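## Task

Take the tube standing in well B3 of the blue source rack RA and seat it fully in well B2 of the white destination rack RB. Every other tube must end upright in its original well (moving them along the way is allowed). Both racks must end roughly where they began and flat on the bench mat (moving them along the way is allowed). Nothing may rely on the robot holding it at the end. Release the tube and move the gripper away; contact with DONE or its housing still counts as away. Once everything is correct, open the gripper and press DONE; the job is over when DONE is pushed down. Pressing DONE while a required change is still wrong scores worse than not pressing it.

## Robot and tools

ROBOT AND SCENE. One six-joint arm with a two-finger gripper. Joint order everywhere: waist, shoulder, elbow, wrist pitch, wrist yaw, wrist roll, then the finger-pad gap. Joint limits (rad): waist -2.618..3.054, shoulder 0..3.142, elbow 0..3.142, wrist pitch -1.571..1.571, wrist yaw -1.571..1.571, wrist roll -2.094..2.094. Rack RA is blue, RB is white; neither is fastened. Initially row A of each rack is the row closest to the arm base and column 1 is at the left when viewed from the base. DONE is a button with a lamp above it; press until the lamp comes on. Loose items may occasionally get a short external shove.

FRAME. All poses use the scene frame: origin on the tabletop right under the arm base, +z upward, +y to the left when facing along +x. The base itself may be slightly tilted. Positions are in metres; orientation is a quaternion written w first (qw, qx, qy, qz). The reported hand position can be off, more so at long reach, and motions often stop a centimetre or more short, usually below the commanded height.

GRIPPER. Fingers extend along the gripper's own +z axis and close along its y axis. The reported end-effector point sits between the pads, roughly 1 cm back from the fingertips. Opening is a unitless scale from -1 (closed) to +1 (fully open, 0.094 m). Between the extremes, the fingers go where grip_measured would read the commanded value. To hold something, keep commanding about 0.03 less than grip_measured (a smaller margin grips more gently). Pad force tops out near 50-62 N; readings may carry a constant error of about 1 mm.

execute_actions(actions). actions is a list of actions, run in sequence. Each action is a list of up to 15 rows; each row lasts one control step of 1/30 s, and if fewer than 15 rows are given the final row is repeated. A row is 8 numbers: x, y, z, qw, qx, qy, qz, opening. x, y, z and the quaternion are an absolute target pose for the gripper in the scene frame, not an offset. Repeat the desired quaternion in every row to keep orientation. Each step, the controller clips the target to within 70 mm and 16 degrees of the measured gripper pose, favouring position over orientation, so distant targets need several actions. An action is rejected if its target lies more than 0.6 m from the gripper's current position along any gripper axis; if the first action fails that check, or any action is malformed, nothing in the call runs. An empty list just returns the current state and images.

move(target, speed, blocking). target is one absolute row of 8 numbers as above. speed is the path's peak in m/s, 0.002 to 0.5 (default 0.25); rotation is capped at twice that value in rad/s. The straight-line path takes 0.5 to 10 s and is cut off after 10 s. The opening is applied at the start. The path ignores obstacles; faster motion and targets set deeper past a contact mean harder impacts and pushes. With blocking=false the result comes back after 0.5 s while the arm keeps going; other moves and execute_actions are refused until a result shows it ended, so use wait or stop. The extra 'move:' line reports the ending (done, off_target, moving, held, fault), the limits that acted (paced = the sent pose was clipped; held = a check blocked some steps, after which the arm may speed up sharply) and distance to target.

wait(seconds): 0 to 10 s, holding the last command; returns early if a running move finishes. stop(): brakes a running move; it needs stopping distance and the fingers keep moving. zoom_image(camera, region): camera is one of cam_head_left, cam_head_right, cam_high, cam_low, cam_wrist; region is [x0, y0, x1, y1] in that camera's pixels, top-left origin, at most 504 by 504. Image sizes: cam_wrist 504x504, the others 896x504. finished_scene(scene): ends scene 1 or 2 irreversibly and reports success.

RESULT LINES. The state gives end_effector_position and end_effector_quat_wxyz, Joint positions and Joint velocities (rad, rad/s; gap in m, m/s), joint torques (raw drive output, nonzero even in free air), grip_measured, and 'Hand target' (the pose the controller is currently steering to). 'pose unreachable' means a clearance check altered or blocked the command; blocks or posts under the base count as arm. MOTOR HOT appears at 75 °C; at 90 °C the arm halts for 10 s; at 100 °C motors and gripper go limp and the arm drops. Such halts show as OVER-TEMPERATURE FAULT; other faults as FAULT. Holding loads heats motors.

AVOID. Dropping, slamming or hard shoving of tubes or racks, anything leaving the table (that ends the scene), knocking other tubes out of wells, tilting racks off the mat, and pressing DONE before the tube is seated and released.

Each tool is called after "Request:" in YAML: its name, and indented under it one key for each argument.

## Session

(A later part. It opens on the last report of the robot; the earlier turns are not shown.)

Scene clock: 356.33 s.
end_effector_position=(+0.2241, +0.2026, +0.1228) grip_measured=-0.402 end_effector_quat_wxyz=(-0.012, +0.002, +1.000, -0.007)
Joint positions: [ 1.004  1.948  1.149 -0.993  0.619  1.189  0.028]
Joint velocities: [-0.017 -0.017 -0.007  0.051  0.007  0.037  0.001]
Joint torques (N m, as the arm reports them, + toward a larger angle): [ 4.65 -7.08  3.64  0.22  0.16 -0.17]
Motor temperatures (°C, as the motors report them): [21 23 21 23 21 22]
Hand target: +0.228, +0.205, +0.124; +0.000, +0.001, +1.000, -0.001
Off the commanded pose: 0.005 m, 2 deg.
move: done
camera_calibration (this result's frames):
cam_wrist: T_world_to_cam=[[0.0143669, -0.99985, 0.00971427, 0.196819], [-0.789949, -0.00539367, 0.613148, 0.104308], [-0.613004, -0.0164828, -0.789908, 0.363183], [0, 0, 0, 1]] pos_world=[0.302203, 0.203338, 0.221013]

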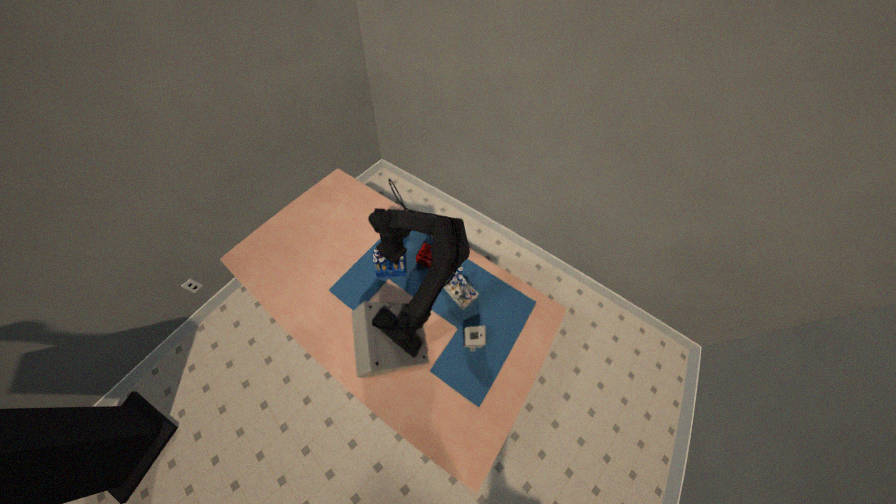

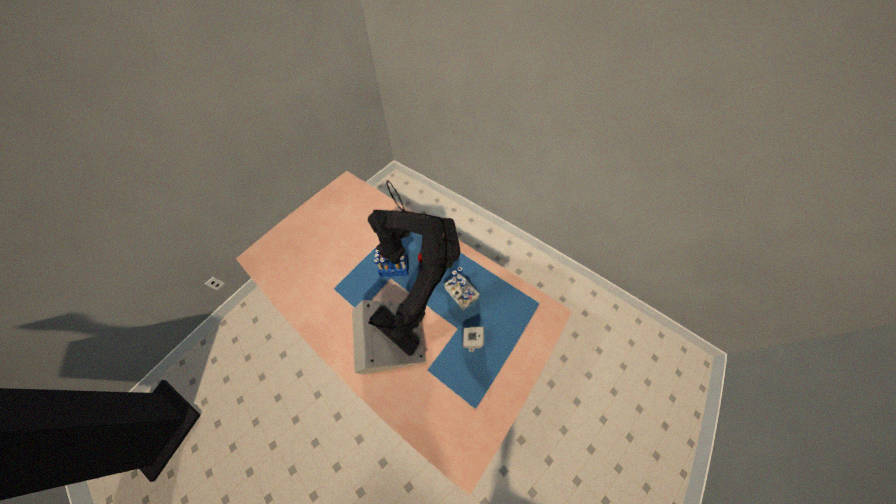

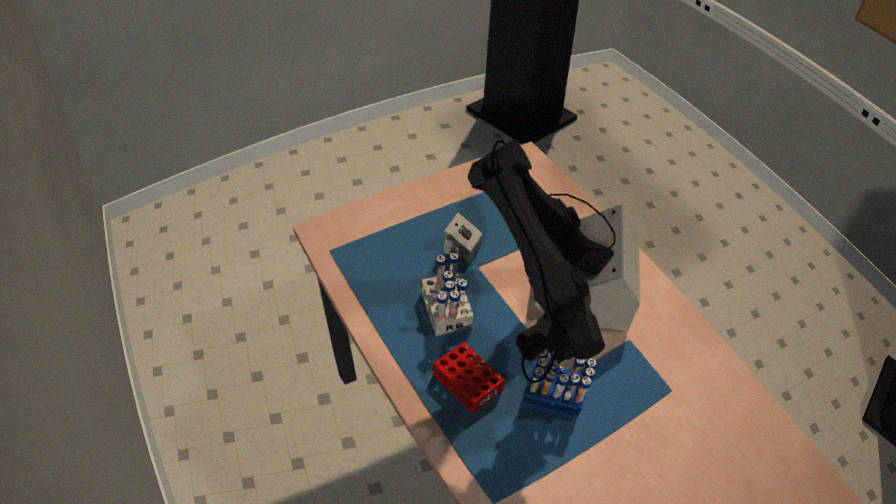

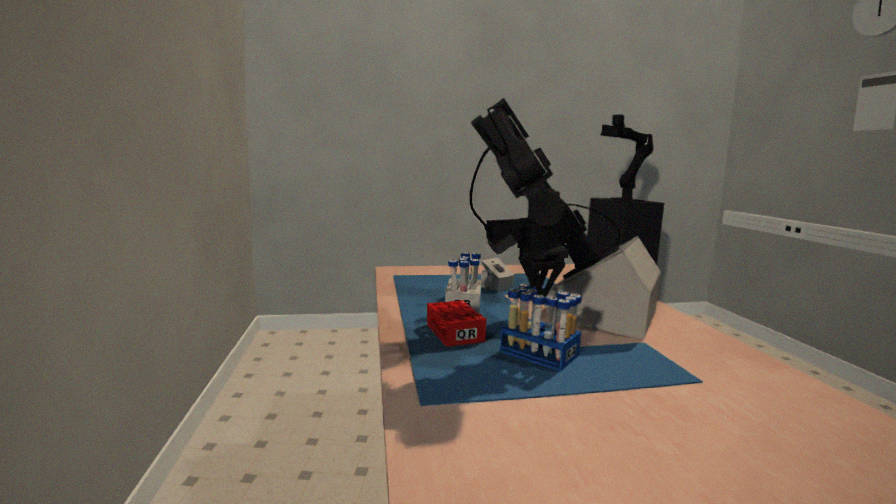

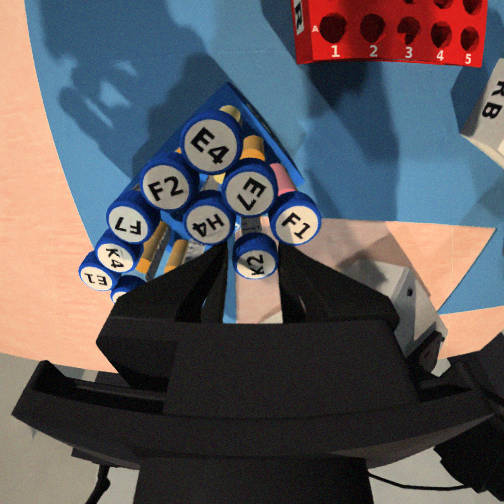

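Request:
move:
  target: [0.228,0.205,0.124,0,0,-1,0,-0.6]

Request:
move:
  target: [0.228,0.208,0.215,0,0,-1,0,-0.6]
  speed: 0.05

Request:
move:
  target: [0.209,0.226,0.205,0,0.707,-0.707,0,-0.6]
  speed: 0.3

Request:
move:
  target: [0.209,0.226,0.19,0,0.707,-0.707,0,-0.6]
  speed: 0.02

Scene clock: 362.43 s.
end_effector_position=(+0.2244, +0.2036, +0.1228) grip_measured=-0.556 end_effector_quat_wxyz=(-0.012, +0.002, +1.000, -0.005)
Joint positions: [ 1.004  1.948  1.149 -0.988  0.619  1.185  0.021]
Joint velocities: [-0.002  0.002  0.012 -0.037 -0.051  0.022  0.   ]
Joint torques (N m, as the arm reports them, + toward a larger angle): [ 4.68 -7.1   3.6   0.18  0.19 -0.17]
Motor temperatures (°C, as the motors report them): [22 24 21 23 21 22]
Hand target: +0.228, +0.205, +0.124; -0.000, +0.000, +1.000, -0.000
Off the commanded pose: 0.004 m, 1 deg.
move: done
camera_calibration (this result's frames):
cam_wrist: T_world_to_cam=[[0.015059, -0.999868, 0.0061173, 0.198044], [-0.790587, -0.00816095, 0.612295, 0.105381], [-0.612165, -0.0140568, -0.790605, 0.362776], [0, 0, 0, 1]] pos_world=[0.302409, 0.203977, 0.221077]

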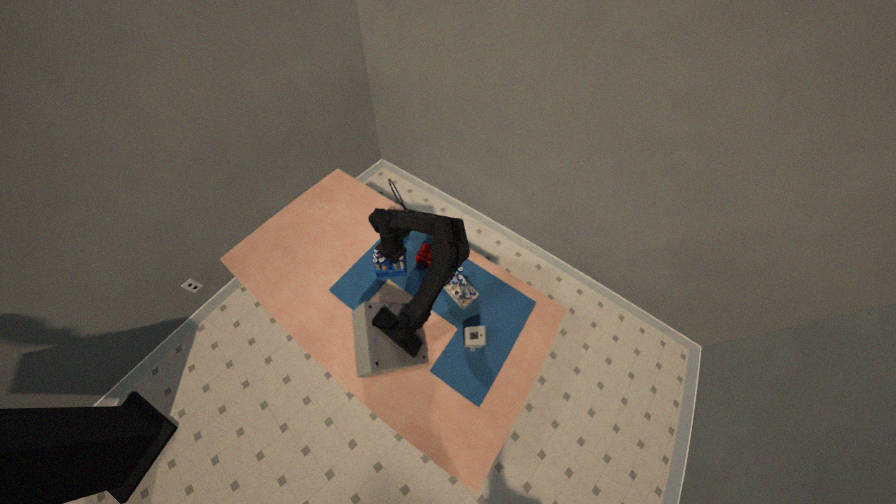

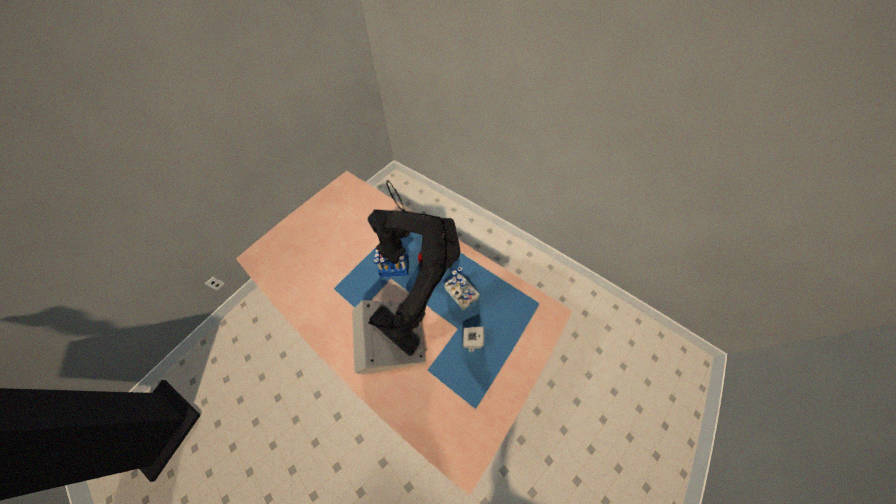

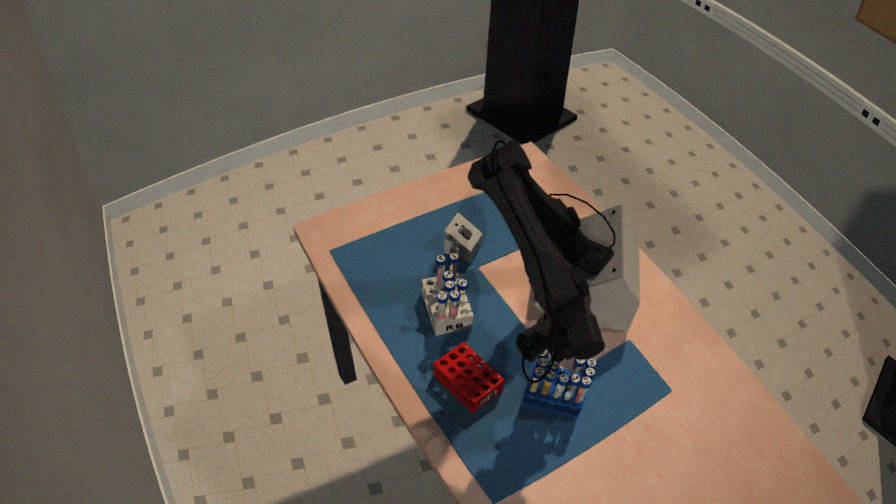

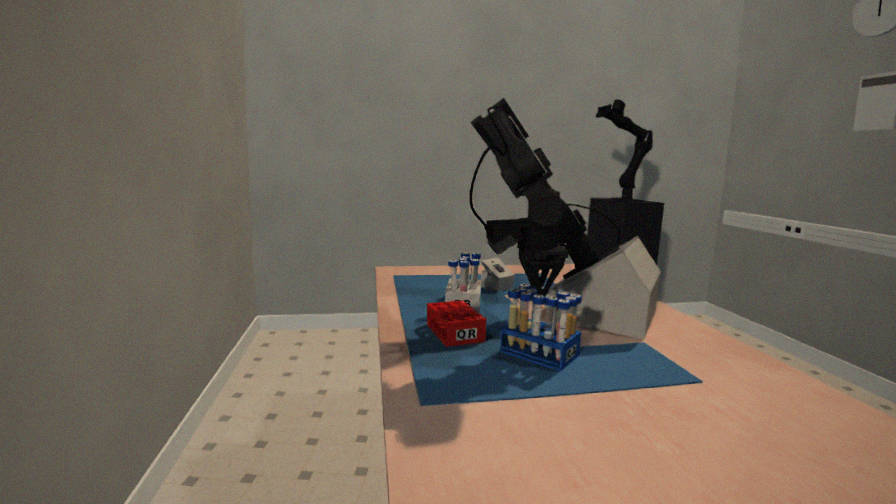

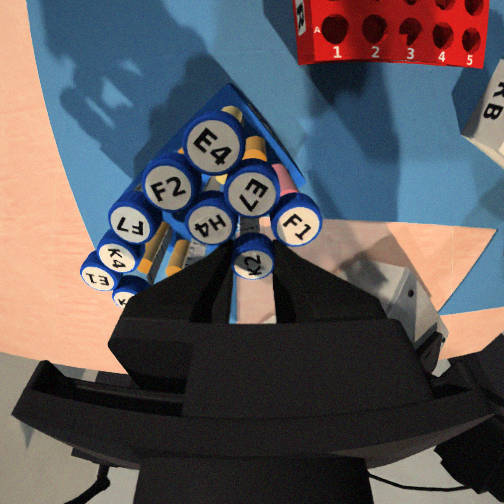

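Scene clock: 364.77 s.
end_effector_position=(+0.2254, +0.2040, +0.2007) grip_measured=-0.556 end_effector_quat_wxyz=(-0.012, -0.004, +1.000, -0.014)
Joint positions: [ 1.144  1.948  1.403 -1.357  0.586  1.35   0.021]
Joint velocities: [ 0.002 -0.017 -0.017 -0.081 -0.051  0.066 -0.   ]
Joint torques (N m, as the arm reports them, + toward a larger angle): [ 6.54 -7.21  6.22 -0.17 -0.02  0.11]
Motor temperatures (°C, as the motors report them): [22 24 21 23 21 22]
Hand target: +0.227, +0.208, +0.215; -0.002, -0.001, +1.000, +0.002
Off the commanded pose: 0.015 m, 2 deg.
move: off_target
camera_calibration (this result's frames):
cam_wrist: T_world_to_cam=[[0.0263289, -0.999367, 0.0239345, 0.19172], [-0.790247, -0.00614421, 0.612757, 0.0578728], [-0.612222, -0.0350474, -0.789909, 0.42916], [0, 0, 0, 1]] pos_world=[0.303427, 0.206996, 0.298946]

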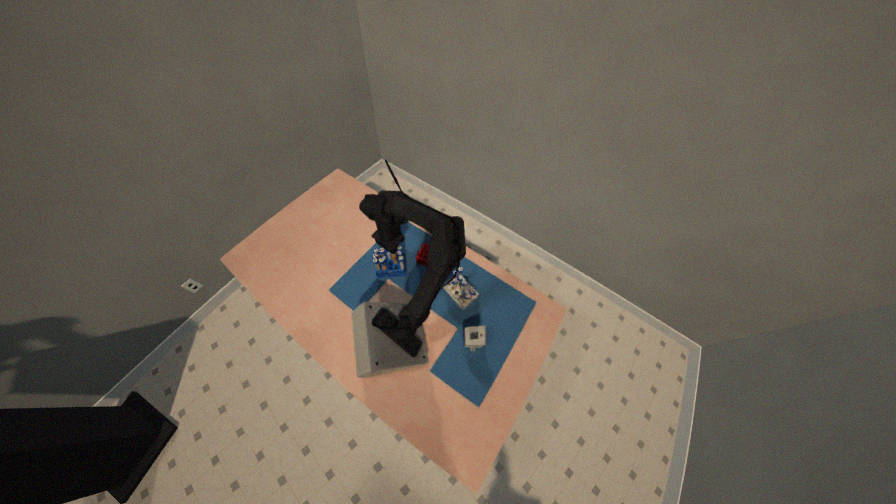

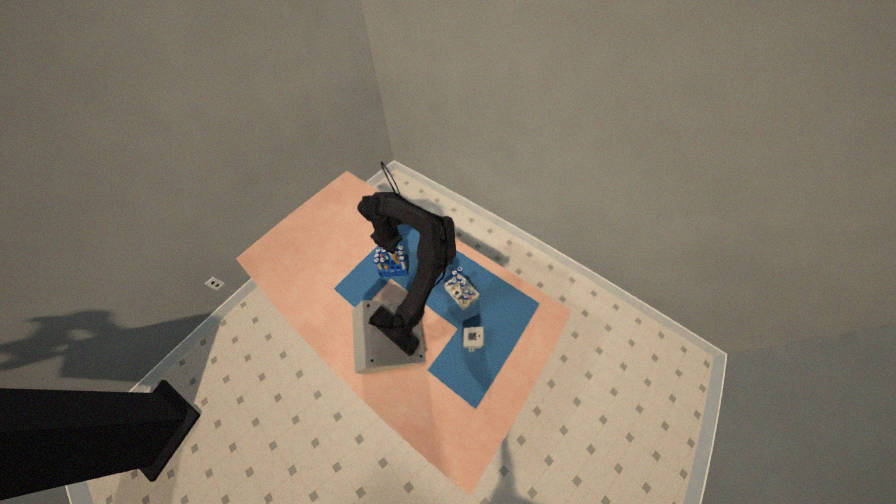

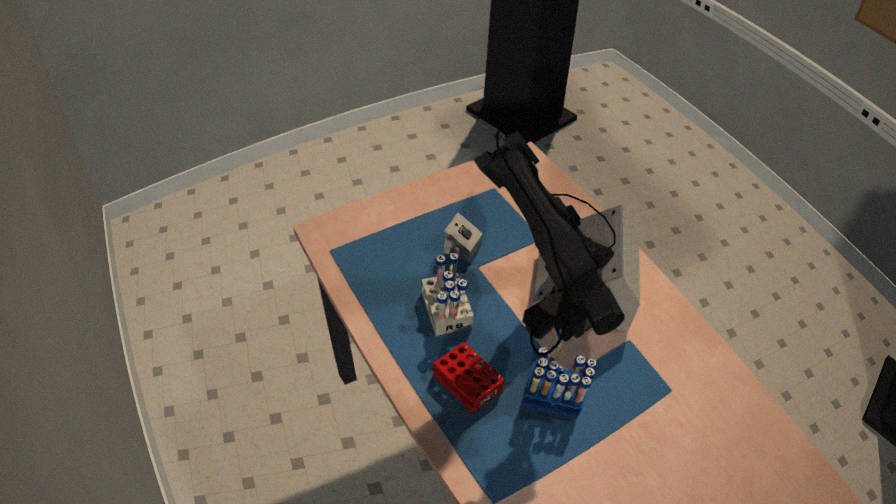

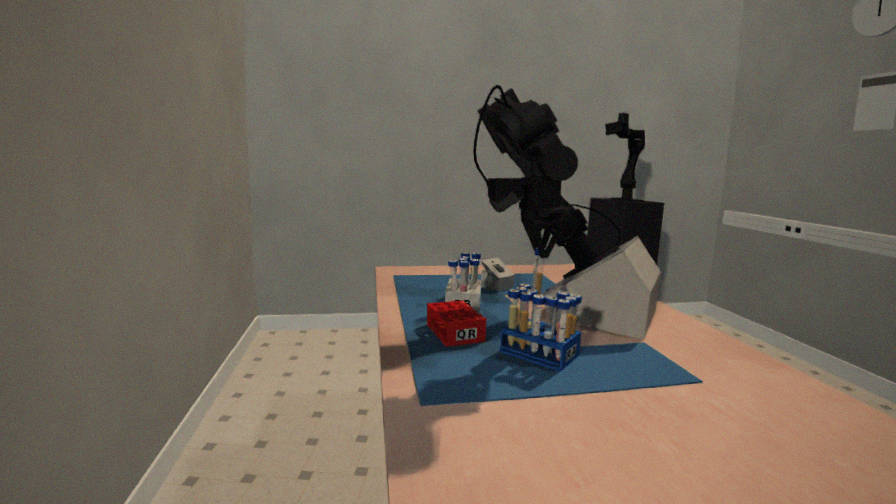

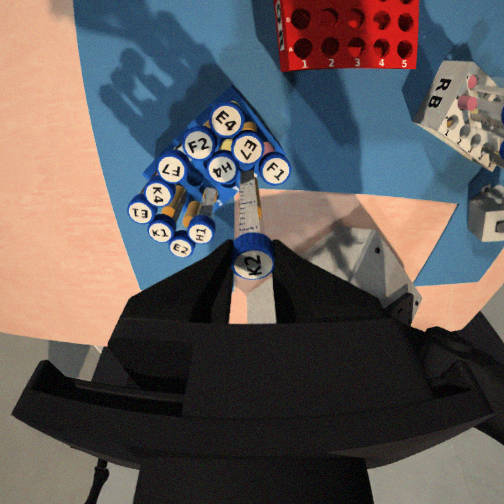

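Scene clock: 367.97 s.
end_effector_position=(+0.2118, +0.2148, +0.1979) grip_measured=-0.556 end_effector_quat_wxyz=(+0.019, +0.701, -0.713, +0.008)
Joint positions: [ 1.182  1.992  1.403 -1.346  0.584 -0.147  0.021]
Joint velocities: [ 0.007  0.007 -0.007 -0.022 -0.037 -0.022  0.   ]
Joint torques (N m, as the arm reports them, + toward a larger angle): [ 6.6  -5.72  5.32  0.22 -0.03 -0.07]
Motor temperatures (°C, as the motors report them): [22 24 21 23 21 22]
Hand target: +0.209, +0.226, +0.205; +0.000, +0.707, -0.707, -0.001
Off the commanded pose: 0.014 m, 3 deg.
move: off_target
camera_calibration (this result's frames):
cam_wrist: T_world_to_cam=[[0.999823, 0.0000372986, -0.0188166, -0.209413], [0.011748, -0.78239, 0.622678, 0.0438492], [-0.0146987, -0.622789, -0.782252, 0.417208], [0, 0, 0, 1]] pos_world=[0.214993, 0.294148, 0.295117]

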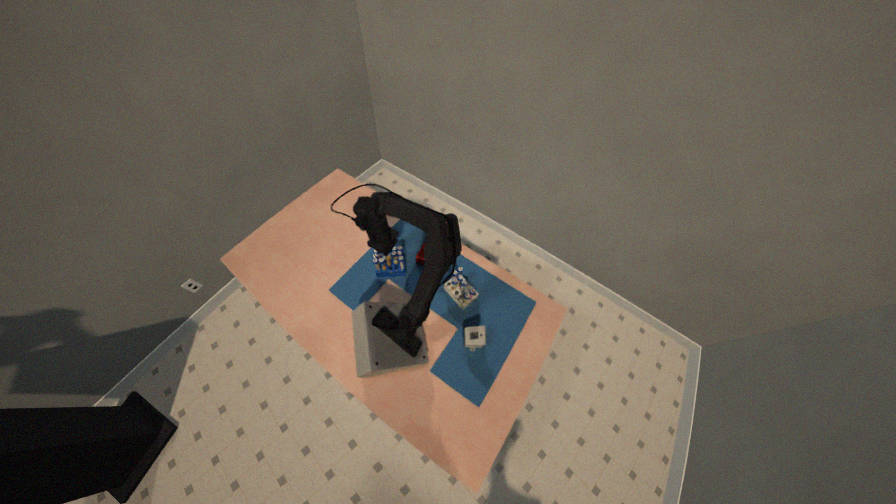

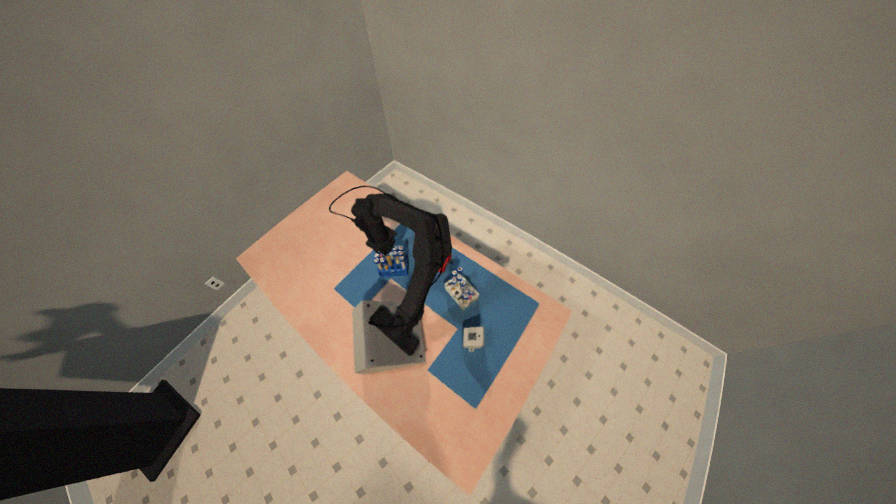

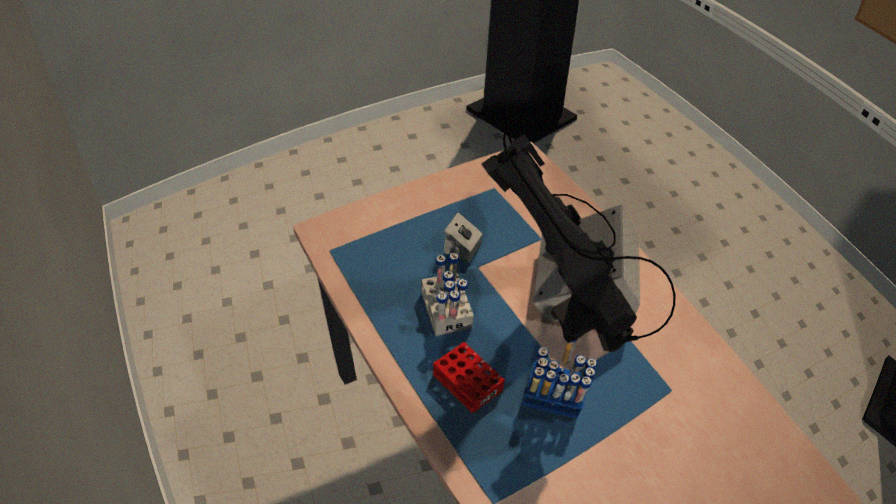

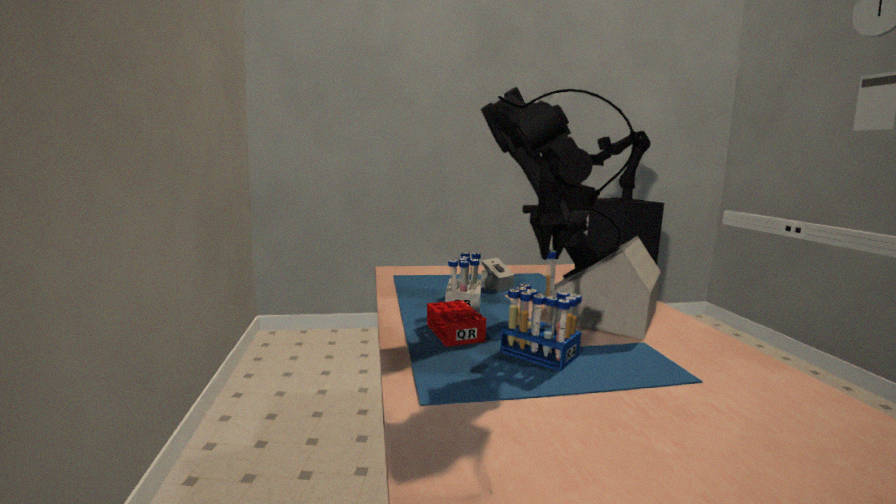

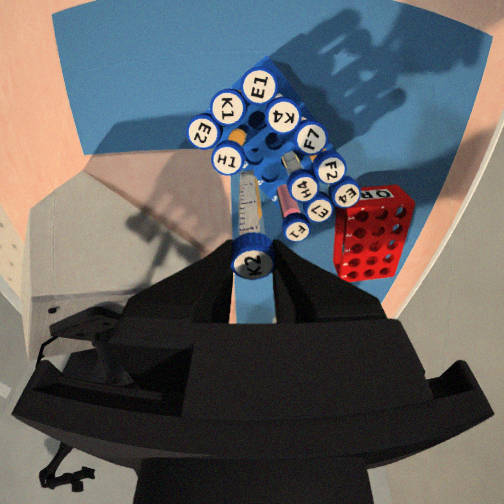

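Scene clock: 369.30 s.
end_effector_position=(+0.2094, +0.2216, +0.1914) grip_measured=-0.556 end_effector_quat_wxyz=(+0.007, +0.705, -0.709, +0.002)
Joint positions: [ 1.182  1.992  1.373 -1.286  0.588 -0.175  0.021]
Joint velocities: [ 0.007  0.007  0.002 -0.051 -0.051  0.037  0.   ]
Joint torques (N m, as the arm reports them, + toward a larger angle): [ 4.78 -5.87  4.18  0.21  0.02 -0.08]
Motor temperatures (°C, as the motors report them): [22 24 21 23 21 22]
Hand target: +0.209, +0.226, +0.190; +0.000, +0.707, -0.707, +0.000
Off the commanded pose: 0.005 m, 1 deg.
move: done
camera_calibration (this result's frames):
cam_wrist: T_world_to_cam=[[0.999875, 0.0117303, -0.0105554, -0.211294], [0.0157244, -0.796848, 0.603975, 0.0591925], [-0.00132624, -0.604066, -0.796933, 0.412097], [0, 0, 0, 1]] pos_world=[0.210884, 0.29858, 0.290433]

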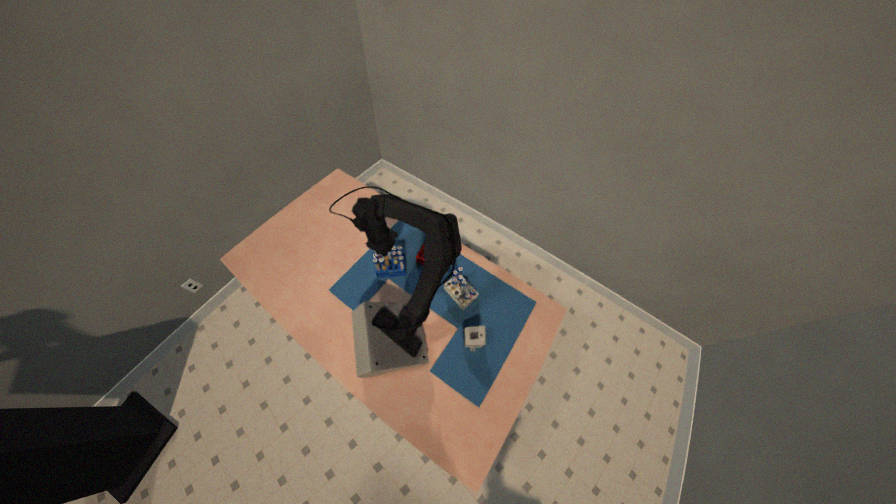

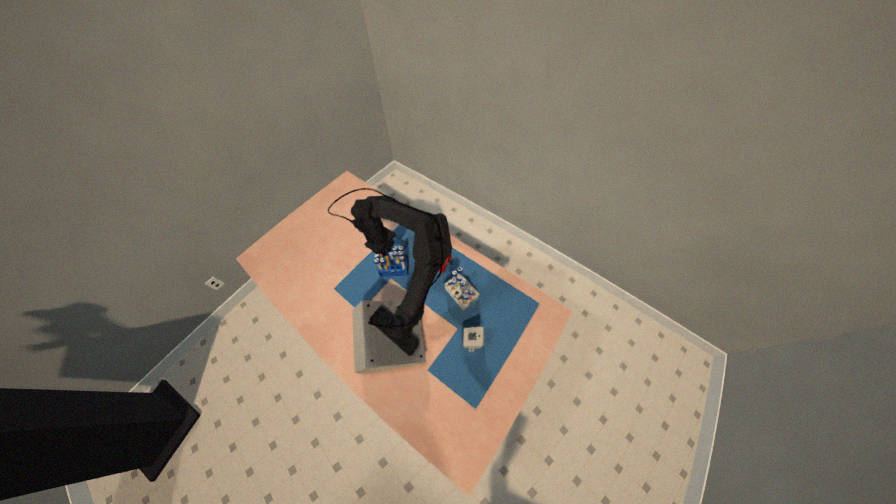

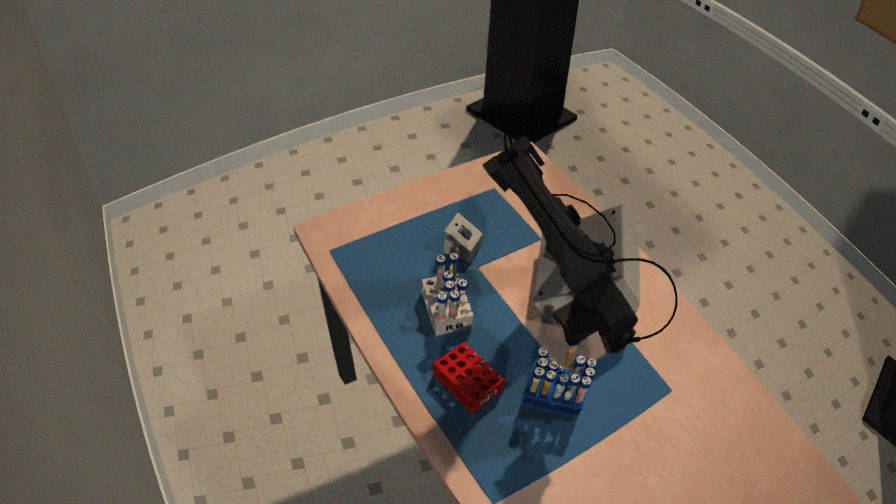

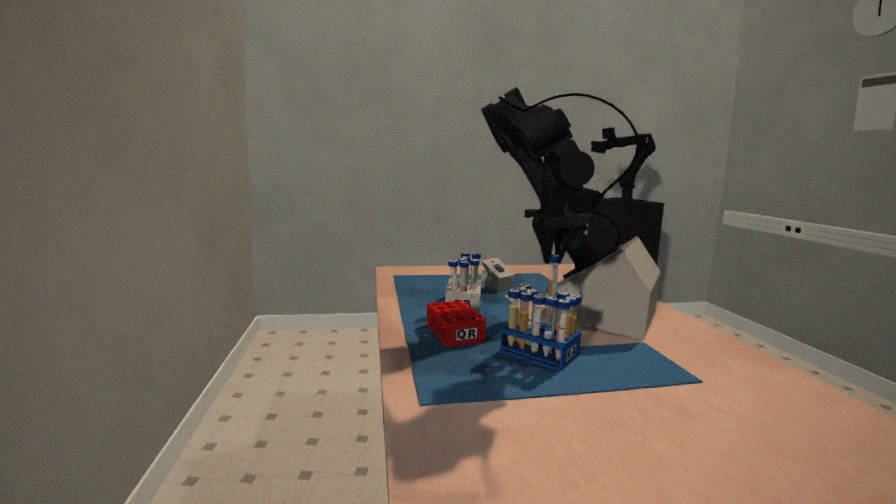

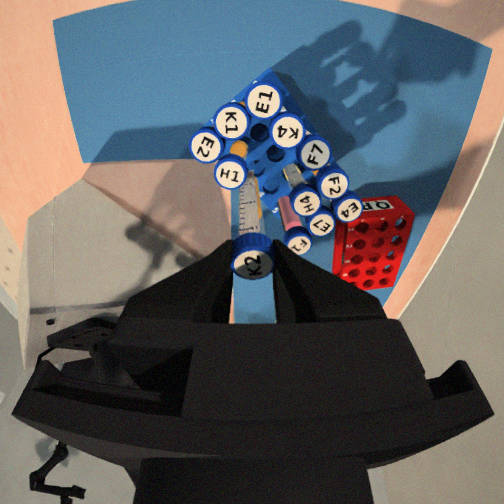

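Tube leans slightly left; aim x+2.

Request:
move:
  target: [0.212,0.227,0.155,0,0.707,-0.707,0,-0.6]
  speed: 0.015

Scene clock: 374.53 s.
end_effector_position=(+0.2143, +0.2218, +0.1578) grip_measured=-0.556 end_effector_quat_wxyz=(+0.005, +0.702, -0.712, +0.001)
Joint positions: [ 1.114  1.992  1.273 -1.135  0.61  -0.25   0.021]
Joint velocities: [ 0.007 -0.002  0.007  0.007 -0.051 -0.11  -0.001]
Joint torques (N m, as the arm reports them, + toward a larger angle): [ 4.94 -5.32  3.9   0.23  0.02 -0.1 ]
Motor temperatures (°C, as the motors report them): [22 24 21 23 21 22]
Hand target: +0.212, +0.227, +0.155; +0.000, +0.707, -0.707, +0.001
Off the commanded pose: 0.006 m, 1 deg.
move: done
camera_calibration (this result's frames):
cam_wrist: T_world_to_cam=[[0.999956, 0.00468014, -0.00807895, -0.215455], [0.00859055, -0.800133, 0.599761, 0.0824298], [-0.00365727, -0.599804, -0.800139, 0.385552], [0, 0, 0, 1]] pos_world=[0.216148, 0.298219, 0.257316]

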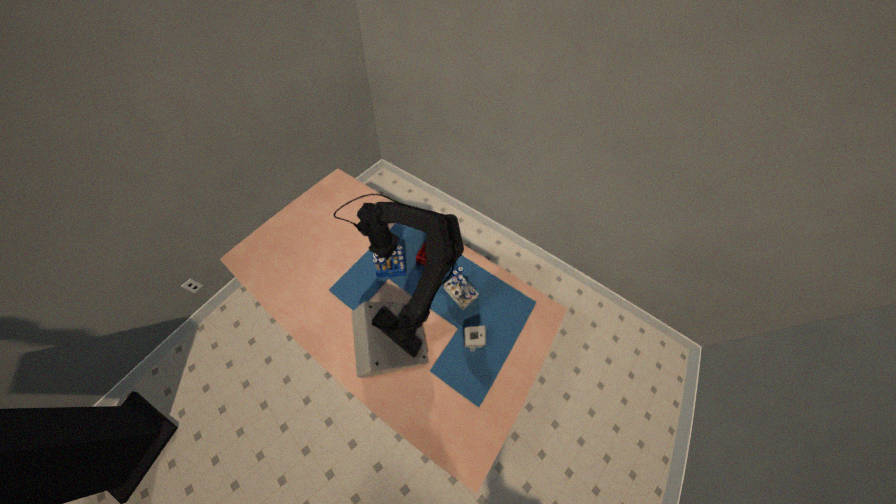

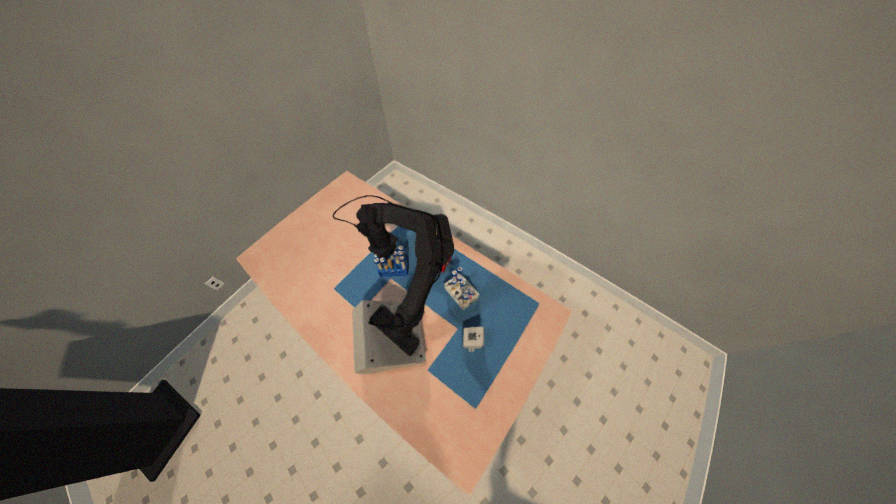

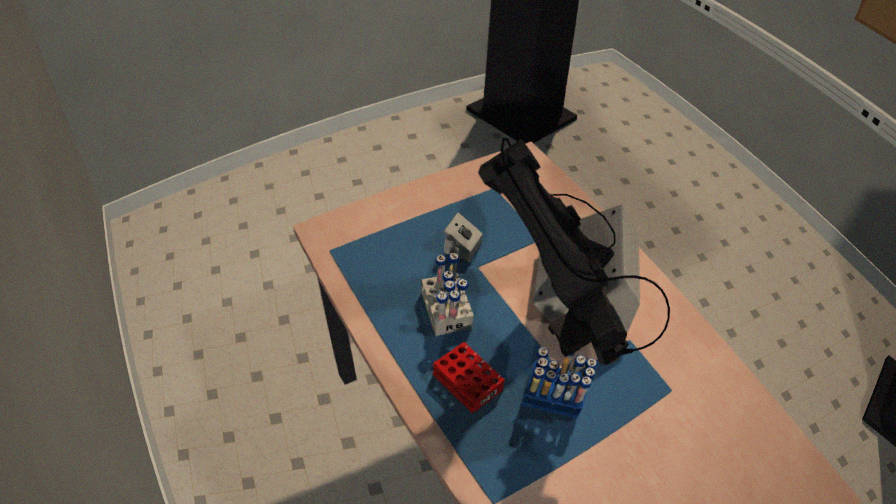

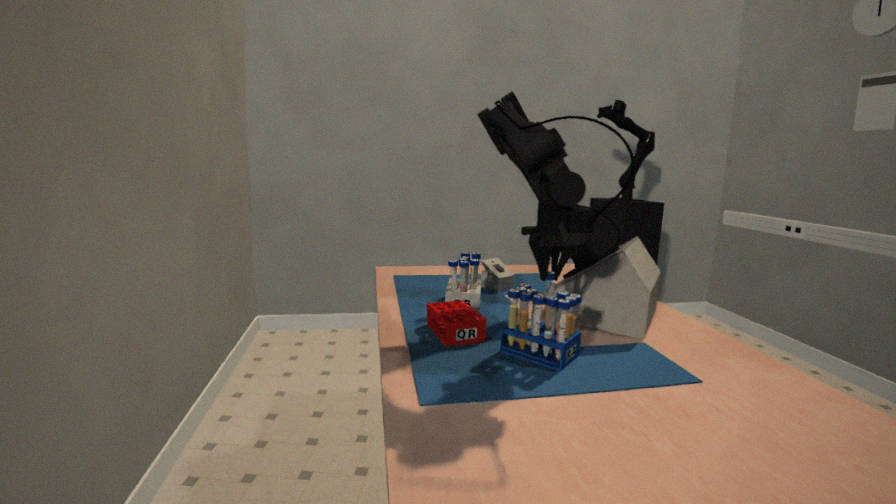

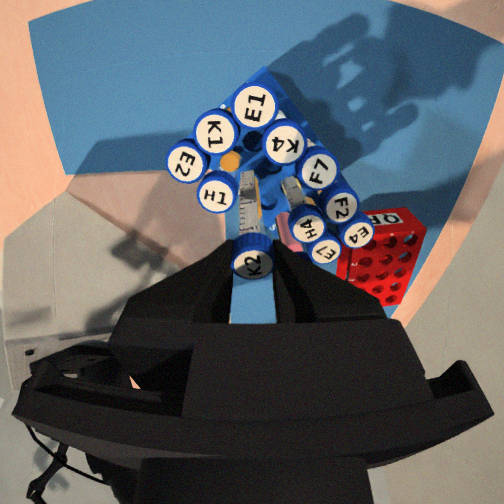

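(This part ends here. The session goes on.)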